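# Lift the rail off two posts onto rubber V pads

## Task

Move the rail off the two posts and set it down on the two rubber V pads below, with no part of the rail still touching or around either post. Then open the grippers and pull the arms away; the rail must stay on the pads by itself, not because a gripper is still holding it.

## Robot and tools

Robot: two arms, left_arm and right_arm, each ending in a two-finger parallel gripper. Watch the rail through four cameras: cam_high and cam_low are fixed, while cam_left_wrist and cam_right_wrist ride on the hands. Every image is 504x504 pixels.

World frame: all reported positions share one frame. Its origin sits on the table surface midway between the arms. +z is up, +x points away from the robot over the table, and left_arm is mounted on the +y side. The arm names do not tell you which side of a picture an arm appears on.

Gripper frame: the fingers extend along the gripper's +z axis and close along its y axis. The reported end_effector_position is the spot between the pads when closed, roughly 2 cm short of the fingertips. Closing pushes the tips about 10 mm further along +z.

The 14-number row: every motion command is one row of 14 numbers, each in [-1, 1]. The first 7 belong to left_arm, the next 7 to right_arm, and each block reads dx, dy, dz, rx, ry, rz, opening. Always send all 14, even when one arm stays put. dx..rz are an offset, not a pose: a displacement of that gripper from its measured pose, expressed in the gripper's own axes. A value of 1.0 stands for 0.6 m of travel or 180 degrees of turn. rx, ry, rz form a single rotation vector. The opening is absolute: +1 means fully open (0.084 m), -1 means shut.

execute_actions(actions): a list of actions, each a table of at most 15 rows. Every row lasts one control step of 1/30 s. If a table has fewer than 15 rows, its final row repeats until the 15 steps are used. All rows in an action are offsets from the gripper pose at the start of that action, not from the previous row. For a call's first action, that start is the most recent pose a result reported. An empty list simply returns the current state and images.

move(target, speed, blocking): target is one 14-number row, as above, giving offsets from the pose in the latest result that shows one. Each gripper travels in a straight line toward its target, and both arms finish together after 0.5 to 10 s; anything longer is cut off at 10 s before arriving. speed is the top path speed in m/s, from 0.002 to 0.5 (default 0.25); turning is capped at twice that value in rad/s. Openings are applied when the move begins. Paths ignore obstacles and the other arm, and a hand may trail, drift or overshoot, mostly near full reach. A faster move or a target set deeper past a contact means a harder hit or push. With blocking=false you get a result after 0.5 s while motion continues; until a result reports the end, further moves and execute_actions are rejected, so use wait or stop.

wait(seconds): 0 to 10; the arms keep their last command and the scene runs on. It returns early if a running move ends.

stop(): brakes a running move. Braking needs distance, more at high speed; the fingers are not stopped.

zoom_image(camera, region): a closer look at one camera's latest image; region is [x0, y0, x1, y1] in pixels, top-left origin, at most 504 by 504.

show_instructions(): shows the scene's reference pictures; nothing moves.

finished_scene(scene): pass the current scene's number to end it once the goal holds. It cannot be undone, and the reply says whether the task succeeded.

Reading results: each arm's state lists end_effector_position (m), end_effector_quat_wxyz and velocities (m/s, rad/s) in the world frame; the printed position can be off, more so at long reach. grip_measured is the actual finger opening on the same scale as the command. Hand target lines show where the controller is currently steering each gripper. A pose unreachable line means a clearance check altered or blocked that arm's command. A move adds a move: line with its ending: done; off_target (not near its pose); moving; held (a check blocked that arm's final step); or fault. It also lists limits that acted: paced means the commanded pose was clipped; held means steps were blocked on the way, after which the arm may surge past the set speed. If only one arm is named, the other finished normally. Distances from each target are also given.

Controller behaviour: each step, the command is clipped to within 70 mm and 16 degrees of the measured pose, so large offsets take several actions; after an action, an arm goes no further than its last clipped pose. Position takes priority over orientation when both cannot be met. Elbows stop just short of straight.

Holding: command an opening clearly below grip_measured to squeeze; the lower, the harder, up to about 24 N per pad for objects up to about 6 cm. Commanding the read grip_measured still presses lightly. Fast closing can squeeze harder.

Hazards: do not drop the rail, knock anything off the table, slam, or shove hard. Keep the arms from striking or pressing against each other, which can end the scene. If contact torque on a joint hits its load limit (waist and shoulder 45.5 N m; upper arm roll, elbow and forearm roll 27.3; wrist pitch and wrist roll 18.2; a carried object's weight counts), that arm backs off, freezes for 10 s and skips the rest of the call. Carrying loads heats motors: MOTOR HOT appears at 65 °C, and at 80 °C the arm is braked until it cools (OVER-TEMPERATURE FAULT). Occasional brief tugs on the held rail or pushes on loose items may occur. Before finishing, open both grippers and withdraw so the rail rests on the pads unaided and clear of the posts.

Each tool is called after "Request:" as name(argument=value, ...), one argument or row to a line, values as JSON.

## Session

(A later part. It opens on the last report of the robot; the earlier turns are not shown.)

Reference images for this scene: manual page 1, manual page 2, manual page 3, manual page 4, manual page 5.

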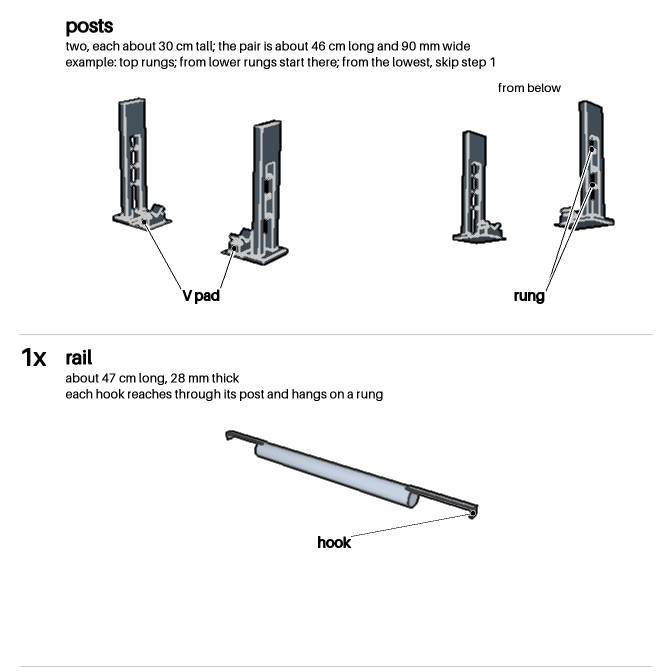

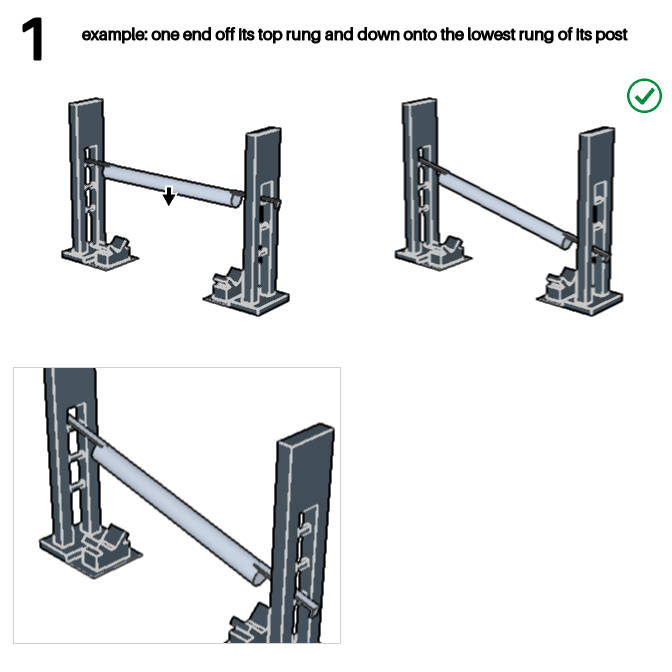

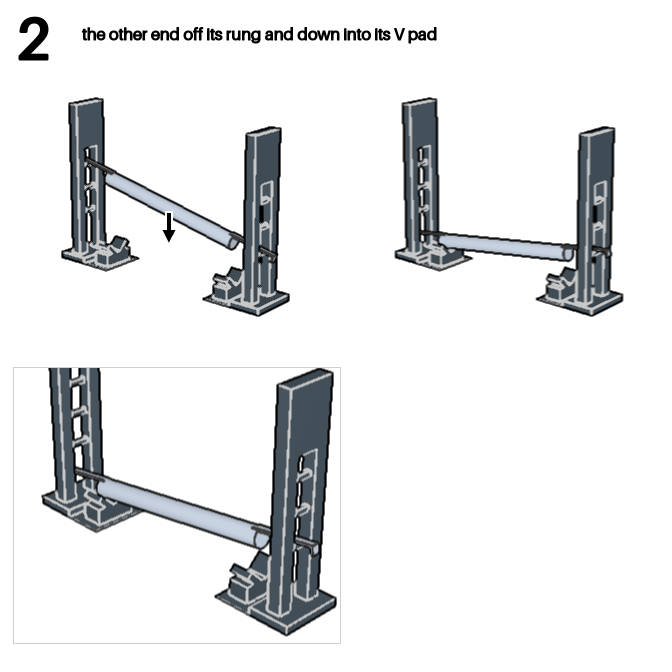

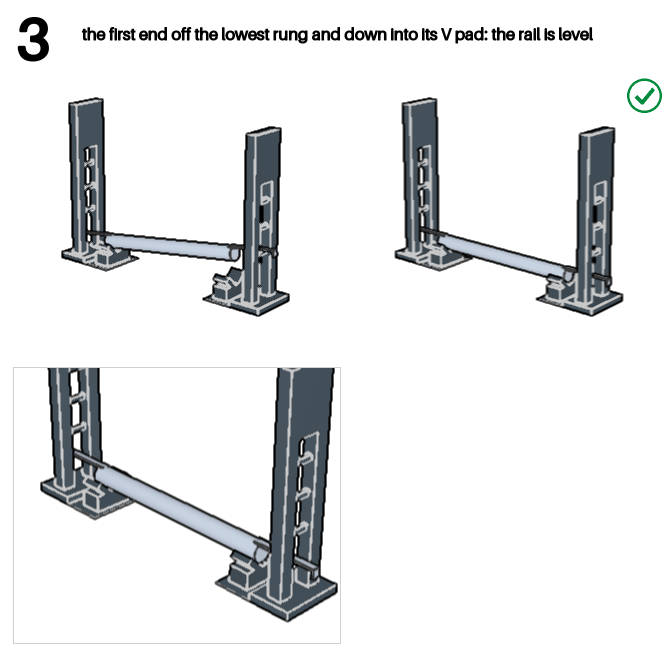

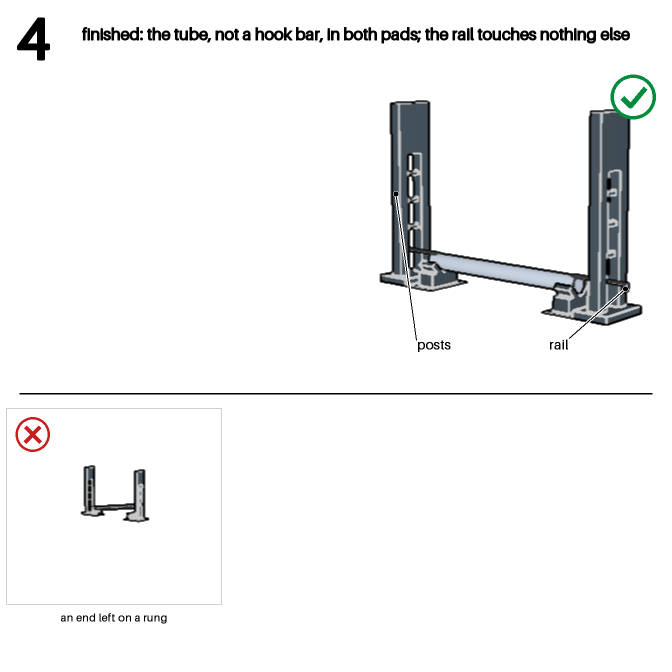

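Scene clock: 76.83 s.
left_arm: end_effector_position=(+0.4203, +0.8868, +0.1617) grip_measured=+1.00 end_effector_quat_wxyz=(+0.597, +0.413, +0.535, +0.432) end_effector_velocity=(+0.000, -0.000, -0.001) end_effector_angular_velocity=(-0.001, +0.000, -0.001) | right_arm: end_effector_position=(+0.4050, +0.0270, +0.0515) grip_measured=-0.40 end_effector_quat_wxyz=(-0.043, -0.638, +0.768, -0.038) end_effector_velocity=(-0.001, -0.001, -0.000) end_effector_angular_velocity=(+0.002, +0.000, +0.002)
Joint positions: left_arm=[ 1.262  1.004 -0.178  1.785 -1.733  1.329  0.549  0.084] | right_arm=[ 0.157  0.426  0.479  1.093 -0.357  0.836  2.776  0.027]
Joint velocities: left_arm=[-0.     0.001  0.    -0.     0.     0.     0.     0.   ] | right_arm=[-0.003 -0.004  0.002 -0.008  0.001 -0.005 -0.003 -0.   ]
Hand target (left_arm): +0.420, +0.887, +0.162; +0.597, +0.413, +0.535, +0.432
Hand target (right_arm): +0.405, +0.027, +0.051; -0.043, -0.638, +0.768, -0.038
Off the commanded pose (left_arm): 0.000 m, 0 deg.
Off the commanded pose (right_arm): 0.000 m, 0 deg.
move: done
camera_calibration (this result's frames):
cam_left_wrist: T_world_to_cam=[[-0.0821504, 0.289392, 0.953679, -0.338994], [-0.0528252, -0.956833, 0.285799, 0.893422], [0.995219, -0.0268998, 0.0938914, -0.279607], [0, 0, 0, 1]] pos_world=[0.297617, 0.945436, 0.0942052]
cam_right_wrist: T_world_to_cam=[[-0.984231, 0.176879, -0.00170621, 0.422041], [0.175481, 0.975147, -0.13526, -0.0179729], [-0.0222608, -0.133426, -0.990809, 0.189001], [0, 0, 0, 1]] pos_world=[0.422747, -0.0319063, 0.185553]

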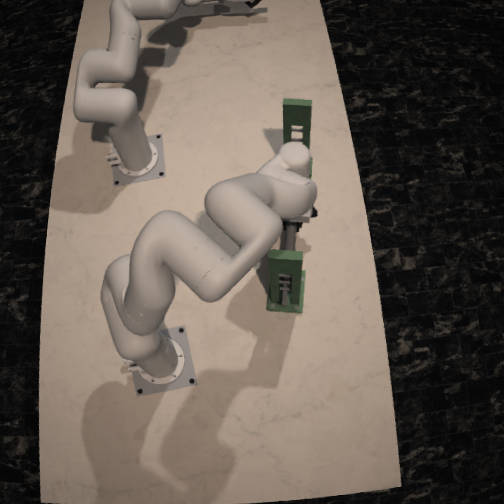

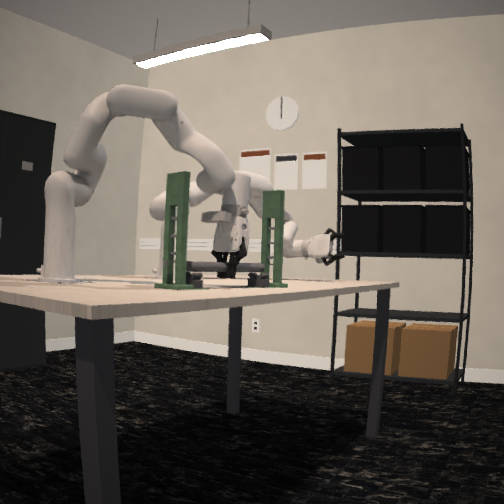

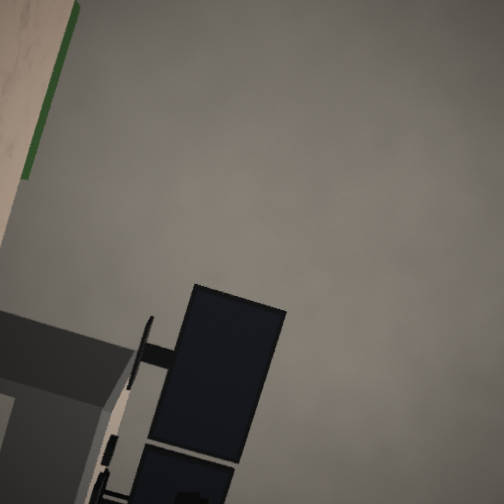

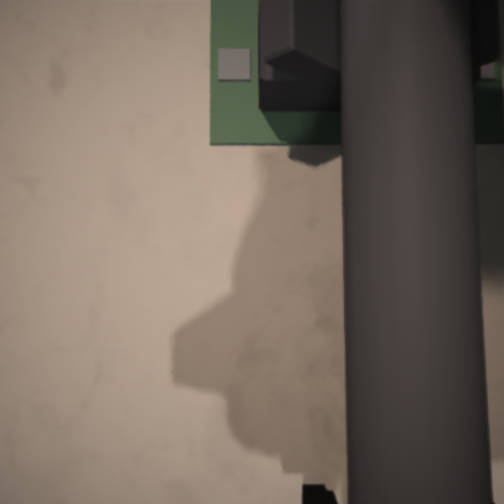

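Lower by 14 mm to z≈0.0375.

Request:
move(
  target=[0,0,0,0,0,0,1, -0.0028,0,0.0232,0,0,0,-1],
  speed=0.012,
)

Request:
zoom_image(
  camera="cam_low",
  region=[140, 220, 310, 300],
)

Scene clock: 79.50 s.
left_arm: end_effector_position=(+0.4203, +0.8868, +0.1617) grip_measured=+1.00 end_effector_quat_wxyz=(+0.597, +0.413, +0.535, +0.432) end_effector_velocity=(-0.001, +0.001, +0.002) end_effector_angular_velocity=(+0.004, -0.000, +0.001) | right_arm: end_effector_position=(+0.4050, +0.0270, +0.0376) grip_measured=-0.40 end_effector_quat_wxyz=(-0.043, -0.638, +0.768, -0.038) end_effector_velocity=(+0.001, +0.001, -0.001) end_effector_angular_velocity=(+0.002, -0.002, +0.000)
Joint positions: left_arm=[ 1.262  1.004 -0.178  1.785 -1.733  1.329  0.549  0.084] | right_arm=[ 0.167  0.456  0.466  1.09  -0.378  0.807  2.792  0.027]
Joint velocities: left_arm=[ 0.001 -0.003  0.     0.001  0.001  0.     0.     0.   ] | right_arm=[ 0.001  0.003 -0.001  0.002 -0.003 -0.004  0.002  0.   ]
Hand target (left_arm): +0.420, +0.887, +0.162; +0.597, +0.413, +0.535, +0.432
Hand target (right_arm): +0.405, +0.027, +0.037; -0.043, -0.638, +0.768, -0.038
Off the commanded pose (left_arm): 0.000 m, 0 deg.
Off the commanded pose (right_arm): 0.000 m, 0 deg.
move: done
camera_calibration (this result's frames):
cam_left_wrist: T_world_to_cam=[[-0.0821506, 0.289392, 0.953679, -0.338994], [-0.0528254, -0.956833, 0.285799, 0.893422], [0.995219, -0.0268999, 0.0938916, -0.279607], [0, 0, 0, 1]] pos_world=[0.297617, 0.945436, 0.0942053]
cam_right_wrist: T_world_to_cam=[[-0.984228, 0.1769, -0.00162379, 0.422051], [0.175489, 0.975137, -0.135319, -0.0198944], [-0.0223544, -0.133469, -0.990801, 0.175256], [0, 0, 0, 1]] pos_world=[0.422803, -0.0318697, 0.171637]

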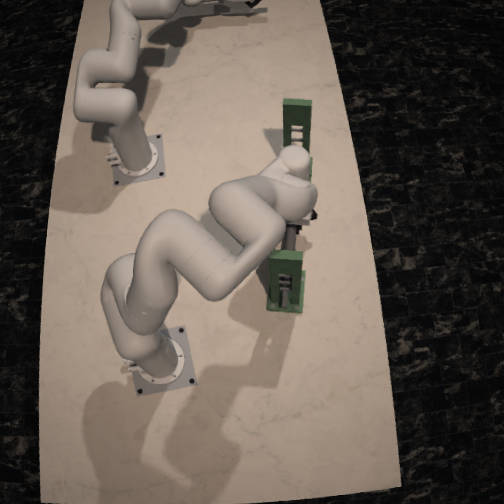

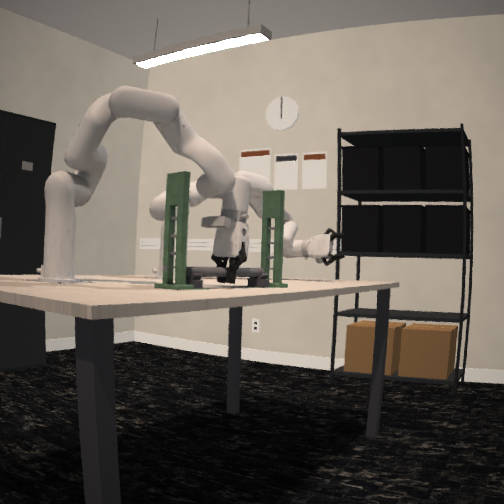

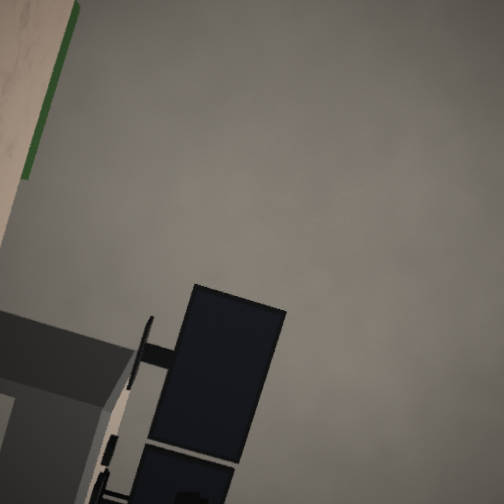

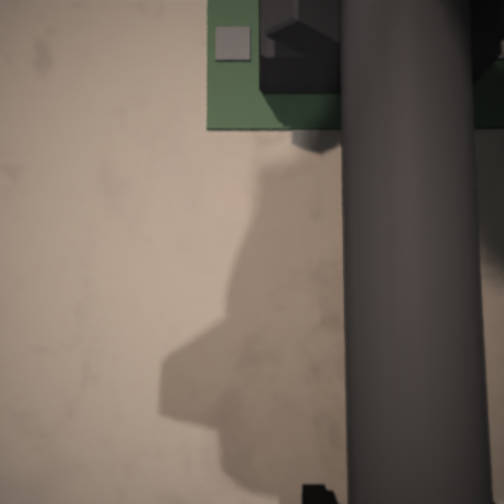

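Region (140, 220, 310, 300) of cam_low's 504x504 image, scaled by 2.965, with more detail than that image has; it fills the top 237 rows of this view, and the rest is white.

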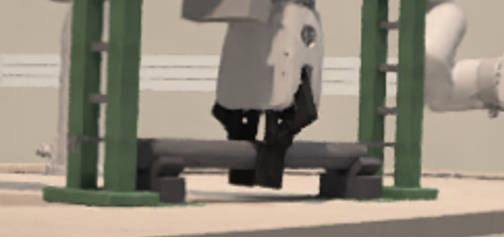

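Request:
move(
  target=[0,0,0,0,0,0,1, -0.0006,0,0.005,0,0,0,-1],
  speed=0.005,
)

Request:
zoom_image(
  camera="cam_low",
  region=[140, 220, 310, 300],
)

Scene clock: 82.20 s.
left_arm: end_effector_position=(+0.4203, +0.8868, +0.1617) grip_measured=+1.00 end_effector_quat_wxyz=(+0.597, +0.413, +0.535, +0.432) end_effector_velocity=(+0.000, -0.001, -0.001) end_effector_angular_velocity=(-0.003, +0.001, -0.001) | right_arm: end_effector_position=(+0.4050, +0.0270, +0.0346) grip_measured=-0.40 end_effector_quat_wxyz=(-0.043, -0.638, +0.768, -0.038) end_effector_velocity=(+0.000, +0.000, -0.001) end_effector_angular_velocity=(+0.001, -0.001, +0.000)
Joint positions: left_arm=[ 1.262  1.004 -0.178  1.785 -1.733  1.329  0.549  0.084] | right_arm=[ 0.169  0.462  0.463  1.09  -0.383  0.801  2.795  0.027]
Joint velocities: left_arm=[-0.001  0.001  0.    -0.001 -0.    -0.    -0.     0.   ] | right_arm=[ 0.001  0.002 -0.001  0.001 -0.002 -0.002  0.001  0.   ]
Hand target (left_arm): +0.420, +0.887, +0.162; +0.597, +0.413, +0.535, +0.432
Hand target (right_arm): +0.405, +0.027, +0.035; -0.043, -0.638, +0.768, -0.038
Off the commanded pose (left_arm): 0.000 m, 0 deg.
Off the commanded pose (right_arm): 0.000 m, 0 deg.
move: done
camera_calibration (this result's frames):
cam_left_wrist: T_world_to_cam=[[-0.0821506, 0.289392, 0.953679, -0.338994], [-0.0528253, -0.956833, 0.285799, 0.893422], [0.995219, -0.0268998, 0.0938915, -0.279607], [0, 0, 0, 1]] pos_world=[0.297617, 0.945436, 0.0942052]
cam_right_wrist: T_world_to_cam=[[-0.984227, 0.176905, -0.00155982, 0.422039], [0.175485, 0.97513, -0.135377, -0.0202806], [-0.0224279, -0.133515, -0.990793, 0.17235], [0, 0, 0, 1]] pos_world=[0.422806, -0.0318734, 0.168676]

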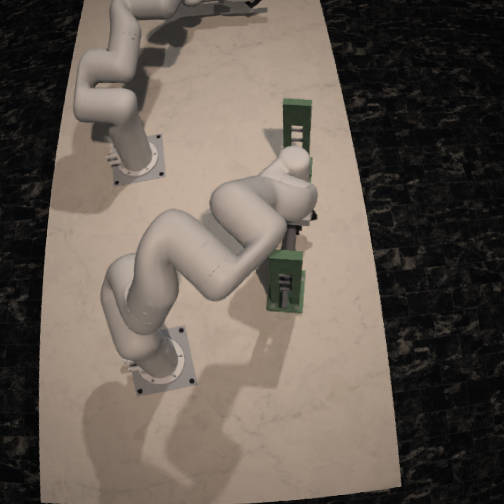

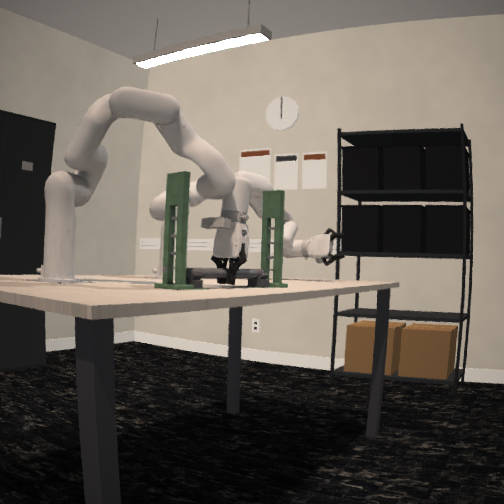

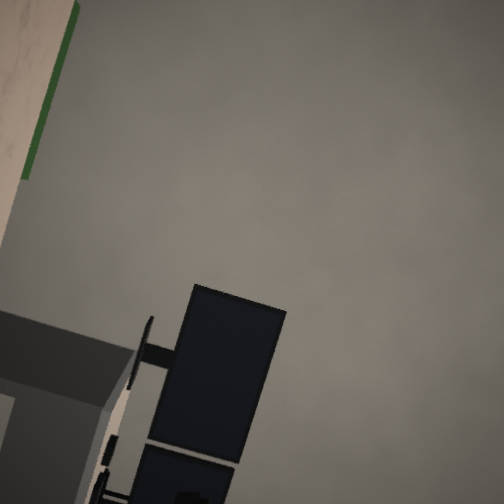

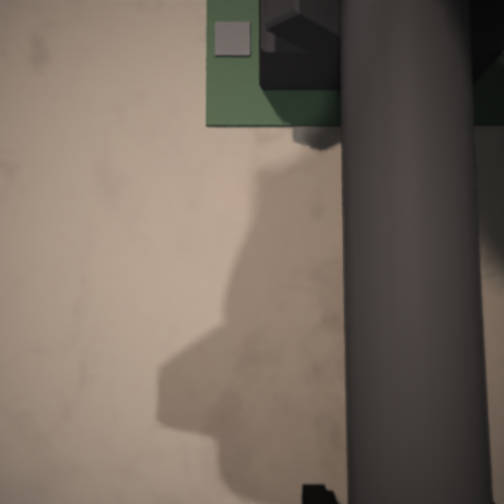

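Region (140, 220, 310, 300) of cam_low's 504x504 image, scaled by 2.965, with more detail than that image has; it fills the top 237 rows of this view, and the rest is white.

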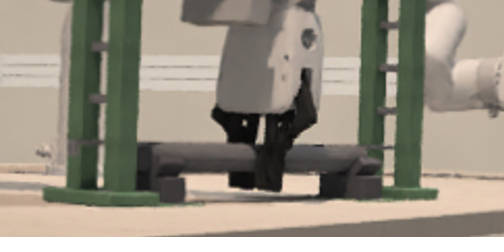

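Still no contact; another 2 mm.

Request:
move(
  target=[0,0,0,0,0,0,1, -0.0004,0,0.0033,0,0,0,-1],
  speed=0.004,
)

Request:
zoom_image(
  camera="cam_low",
  region=[140, 220, 310, 300],
)

Scene clock: 84.30 s.
left_arm: end_effector_position=(+0.4203, +0.8868, +0.1617) grip_measured=+1.00 end_effector_quat_wxyz=(+0.597, +0.413, +0.535, +0.432) end_effector_velocity=(-0.001, +0.001, +0.001) end_effector_angular_velocity=(+0.002, +0.000, +0.001) | right_arm: end_effector_position=(+0.4052, +0.0271, +0.0332) grip_measured=-0.40 end_effector_quat_wxyz=(-0.043, -0.638, +0.768, -0.039) end_effector_velocity=(-0.001, -0.001, -0.001) end_effector_angular_velocity=(-0.002, +0.002, +0.000)
Joint positions: left_arm=[ 1.262  1.004 -0.178  1.785 -1.733  1.329  0.549  0.084] | right_arm=[ 0.17   0.466  0.461  1.09  -0.386  0.798  2.797  0.027]
Joint velocities: left_arm=[ 0.001 -0.     0.     0.002  0.    -0.    -0.     0.   ] | right_arm=[ 0.001  0.001 -0.    -0.002 -0.001 -0.001  0.001  0.   ]
Hand target (left_arm): +0.420, +0.887, +0.162; +0.597, +0.413, +0.535, +0.432
Hand target (right_arm): +0.405, +0.027, +0.033; -0.043, -0.638, +0.768, -0.038
Off the commanded pose (left_arm): 0.000 m, 0 deg.
Off the commanded pose (right_arm): 0.001 m, 0 deg.
move: done
camera_calibration (this result's frames):
cam_left_wrist: T_world_to_cam=[[-0.0821506, 0.289392, 0.953679, -0.338994], [-0.0528252, -0.956833, 0.285799, 0.893422], [0.995219, -0.0268998, 0.0938916, -0.279607], [0, 0, 0, 1]] pos_world=[0.297617, 0.945436, 0.0942053]
cam_right_wrist: T_world_to_cam=[[-0.984257, 0.176729, -0.00231392, 0.422265], [0.175419, 0.97519, -0.135025, -0.0206404], [-0.0216064, -0.133305, -0.990839, 0.170615], [0, 0, 0, 1]] pos_world=[0.422924, -0.0317544, 0.167242]

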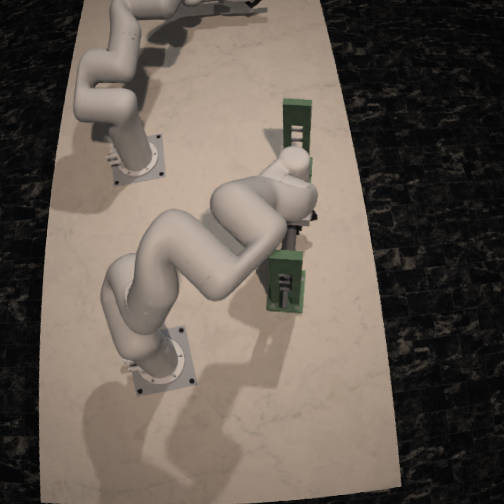

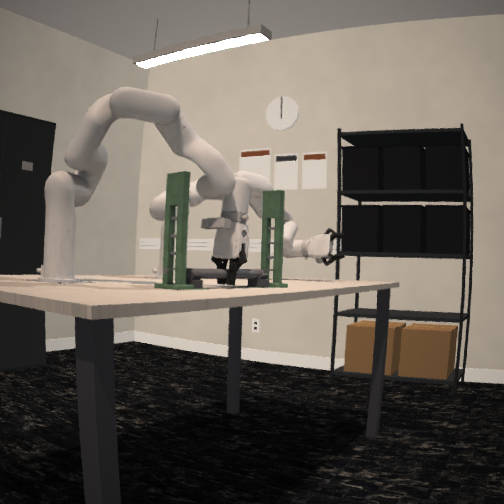

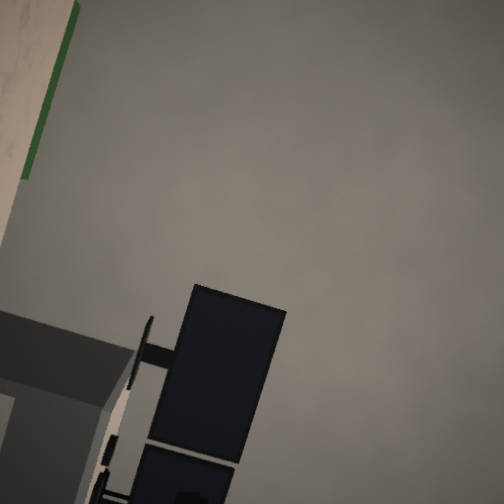

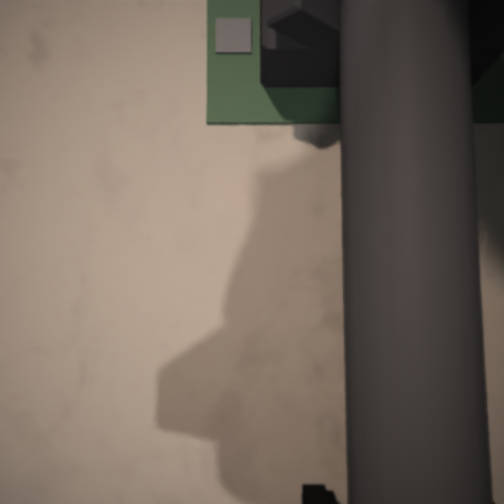

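Region (140, 220, 310, 300) of cam_low's 504x504 image, scaled by 2.965, with more detail than that image has; it fills the top 237 rows of this view, and the rest is white.

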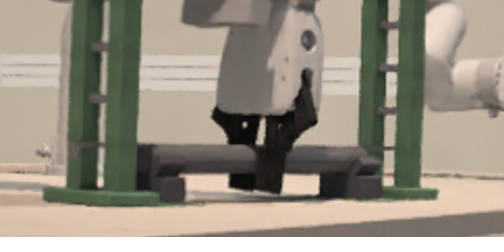

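Contact made. Release gradually.

Request:
execute_actions(
  actions=[
    [[0,0,0,0,0,0,1,0,0,0,0,0,0,-0.6],[0,0,0,0,0,0,1,0,0,0,0,0,0,-0.5],[0,0,0,0,0,0,1,0,0,0,0,0,0,-0.45],[0,0,0,0,0,0,1,0,0,0,0,0,0,-0.42],[0,0,0,0,0,0,1,0,0,0,0,0,0,-0.39],[0,0,0,0,0,0,1,0,0,0,0,0,0,-0.36],[0,0,0,0,0,0,1,0,0,0,0,0,0,-0.33],[0,0,0,0,0,0,1,0,0,0,0,0,0,-0.30],[0,0,0,0,0,0,1,0,0,0,0,0,0,-0.27],[0,0,0,0,0,0,1,0,0,0,0,0,0,-0.24],[0,0,0,0,0,0,1,0,0,0,0,0,0,-0.2],[0,0,0,0,0,0,1,0,0,0,0,0,0,-0.15],[0,0,0,0,0,0,1,0,0,0,0,0,0,-0.1]],
    [[0,0,0,0,0,0,1,0,0,0,0,0,0,0.0],[0,0,0,0,0,0,1,0,0,0,0,0,0,0.1],[0,0,0,0,0,0,1,0,0,0,0,0,0,0.2],[0,0,0,0,0,0,1,0,0,0,0,0,0,0.3],[0,0,0,0,0,0,1,0,0,0,0,0,0,0.4],[0,0,0,0,0,0,1,0,0,0,0,0,0,0.5]],
  ],
)

Request:
move(
  target=[0,0,0,0,0,0,1, 0.055,0,-0.45,0,-0.038,0,0.6],
  speed=0.2,
)

Request:
zoom_image(
  camera="cam_low",
  region=[140, 220, 310, 300],
)

Scene clock: 91.73 s.
left_arm: end_effector_position=(+0.4203, +0.8868, +0.1617) grip_measured=+1.00 end_effector_quat_wxyz=(+0.597, +0.413, +0.535, +0.432) end_effector_velocity=(+0.001, -0.001, +0.000) end_effector_angular_velocity=(+0.000, -0.000, -0.002) | right_arm: end_effector_position=(+0.4049, +0.0270, +0.0325) grip_measured=+0.49 end_effector_quat_wxyz=(-0.043, -0.638, +0.768, -0.038) end_effector_velocity=(+0.000, +0.000, +0.000) end_effector_angular_velocity=(+0.000, -0.001, -0.000)
Joint positions: left_arm=[ 1.262  1.004 -0.178  1.785 -1.733  1.329  0.549  0.084] | right_arm=[ 0.17   0.467  0.461  1.09  -0.386  0.797  2.797  0.065]
Joint velocities: left_arm=[-0.002 -0.001 -0.    -0.    -0.    -0.     0.     0.   ] | right_arm=[-0.    -0.     0.     0.001 -0.     0.    -0.     0.002]
Hand target (left_arm): +0.420, +0.887, +0.162; +0.597, +0.413, +0.535, +0.432
Hand target (right_arm): +0.405, +0.027, +0.032; -0.043, -0.638, +0.768, -0.038
Off the commanded pose (left_arm): 0.000 m, 0 deg.
Off the commanded pose (right_arm): 0.000 m, 0 deg.
camera_calibration (this result's frames):
cam_left_wrist: T_world_to_cam=[[-0.0821504, 0.289392, 0.953679, -0.338994], [-0.0528252, -0.956833, 0.285799, 0.893422], [0.995219, -0.0268998, 0.0938914, -0.279607], [0, 0, 0, 1]] pos_world=[0.297617, 0.945436, 0.0942051]
cam_right_wrist: T_world_to_cam=[[-0.984234, 0.176867, -0.00112951, 0.421893], [0.175387, 0.975135, -0.135469, -0.0205321], [-0.0228586, -0.133532, -0.990781, 0.170386], [0, 0, 0, 1]] pos_world=[0.422737, -0.0318453, 0.16651]

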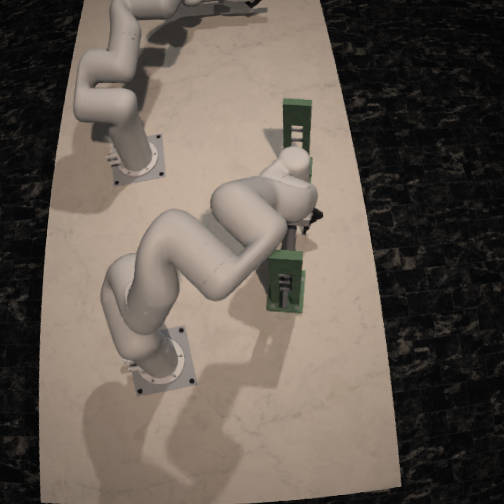

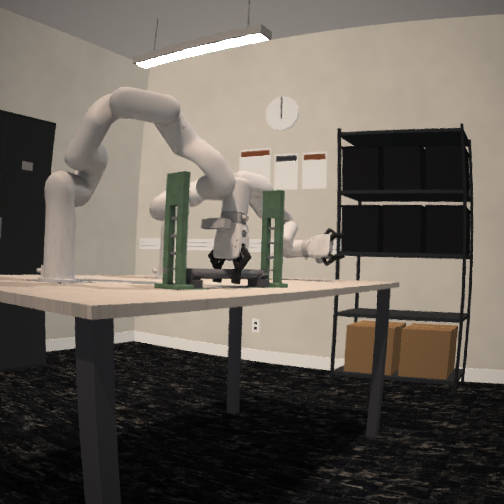

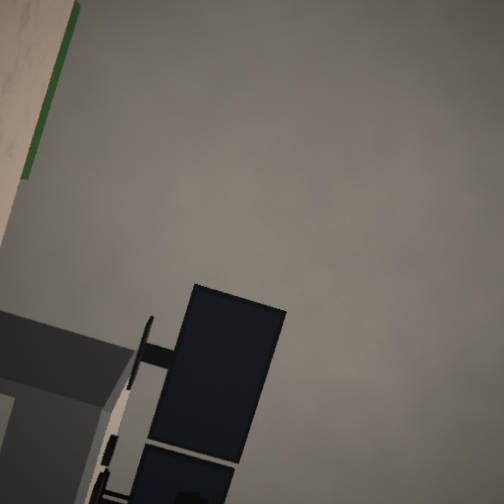

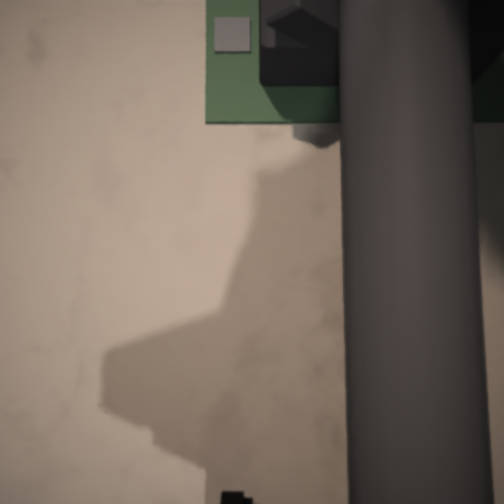

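Scene clock: 93.63 s.
left_arm: end_effector_position=(+0.4203, +0.8868, +0.1617) grip_measured=+1.00 end_effector_quat_wxyz=(+0.597, +0.413, +0.535, +0.432) end_effector_velocity=(-0.001, +0.001, +0.001) end_effector_angular_velocity=(+0.001, -0.001, +0.002) | right_arm: end_effector_position=(+0.4033, +0.0253, +0.3039) grip_measured=+0.59 end_effector_quat_wxyz=(+0.002, -0.639, +0.769, -0.000) end_effector_velocity=(+0.000, +0.001, +0.006) end_effector_angular_velocity=(+0.003, -0.005, +0.001)
Joint positions: left_arm=[ 1.262  1.004 -0.178  1.785 -1.733  1.329  0.549  0.084] | right_arm=[ 0.052  0.031  0.543  1.365 -0.017  1.335  2.509  0.069]
Joint velocities: left_arm=[ 0.002 -0.    -0.     0.001 -0.001 -0.    -0.     0.   ] | right_arm=[ 0.    -0.002  0.001  0.013 -0.     0.009  0.     0.   ]
Hand target (left_arm): +0.420, +0.887, +0.162; +0.597, +0.413, +0.535, +0.432
Hand target (right_arm): +0.403, +0.025, +0.305; +0.003, -0.639, +0.769, -0.000
Off the commanded pose (left_arm): 0.000 m, 0 deg.
Off the commanded pose (right_arm): 0.001 m, 0 deg.
move: done
camera_calibration (this result's frames):
cam_left_wrist: T_world_to_cam=[[-0.0821502, 0.289392, 0.953679, -0.338994], [-0.0528252, -0.956833, 0.285799, 0.893422], [0.995219, -0.0268999, 0.0938912, -0.279607], [0, 0, 0, 1]] pos_world=[0.297617, 0.945436, 0.0942051]
cam_right_wrist: T_world_to_cam=[[-0.984359, 0.176174, -0.000836943, 0.420968], [0.176162, 0.984204, -0.017589, -0.0182326], [-0.002275, -0.0174613, -0.999845, 0.430545], [0, 0, 0, 1]] pos_world=[0.418575, -0.0487013, 0.43051]

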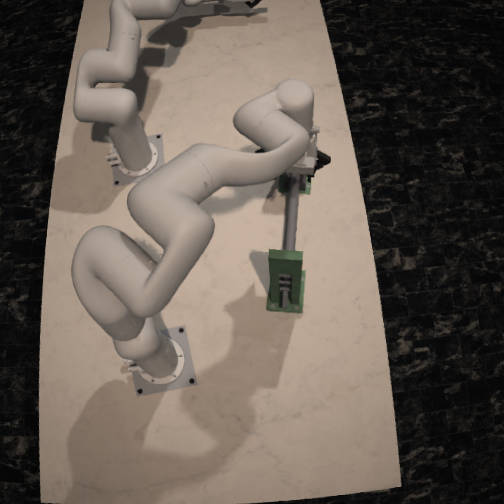

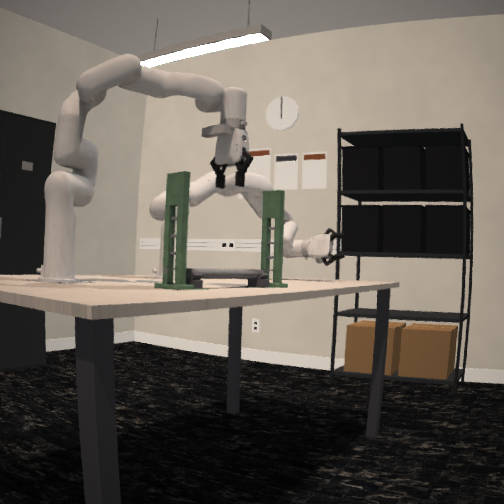

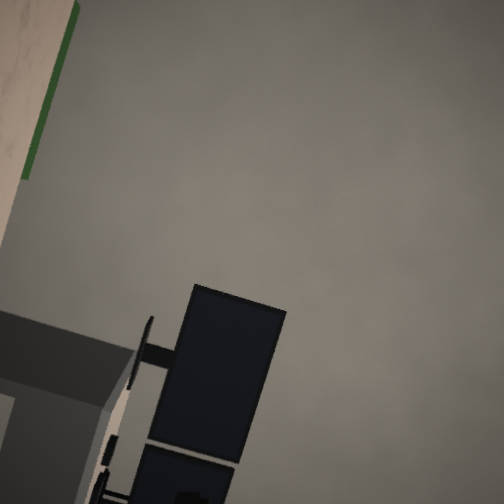

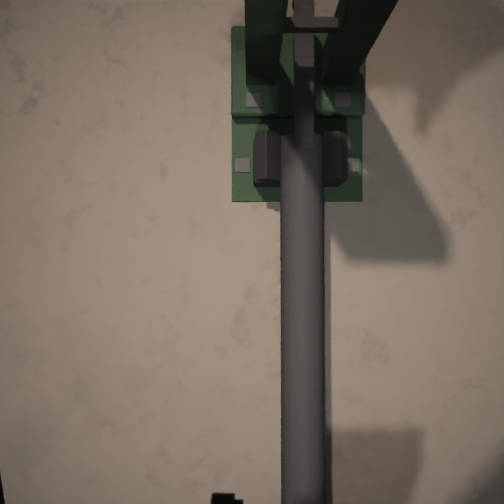

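Region (140, 220, 310, 300) of cam_low's 504x504 image, scaled by 2.965, with more detail than that image has; it fills the top 237 rows of this view, and the rest is white.

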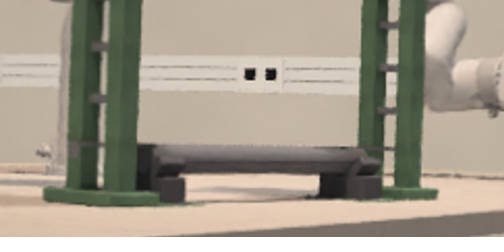

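The tube is seated in both pads and the bars are centred in the slots.

Request:
finished_scene(
  scene=2,
)

The scene is finished: the task was done.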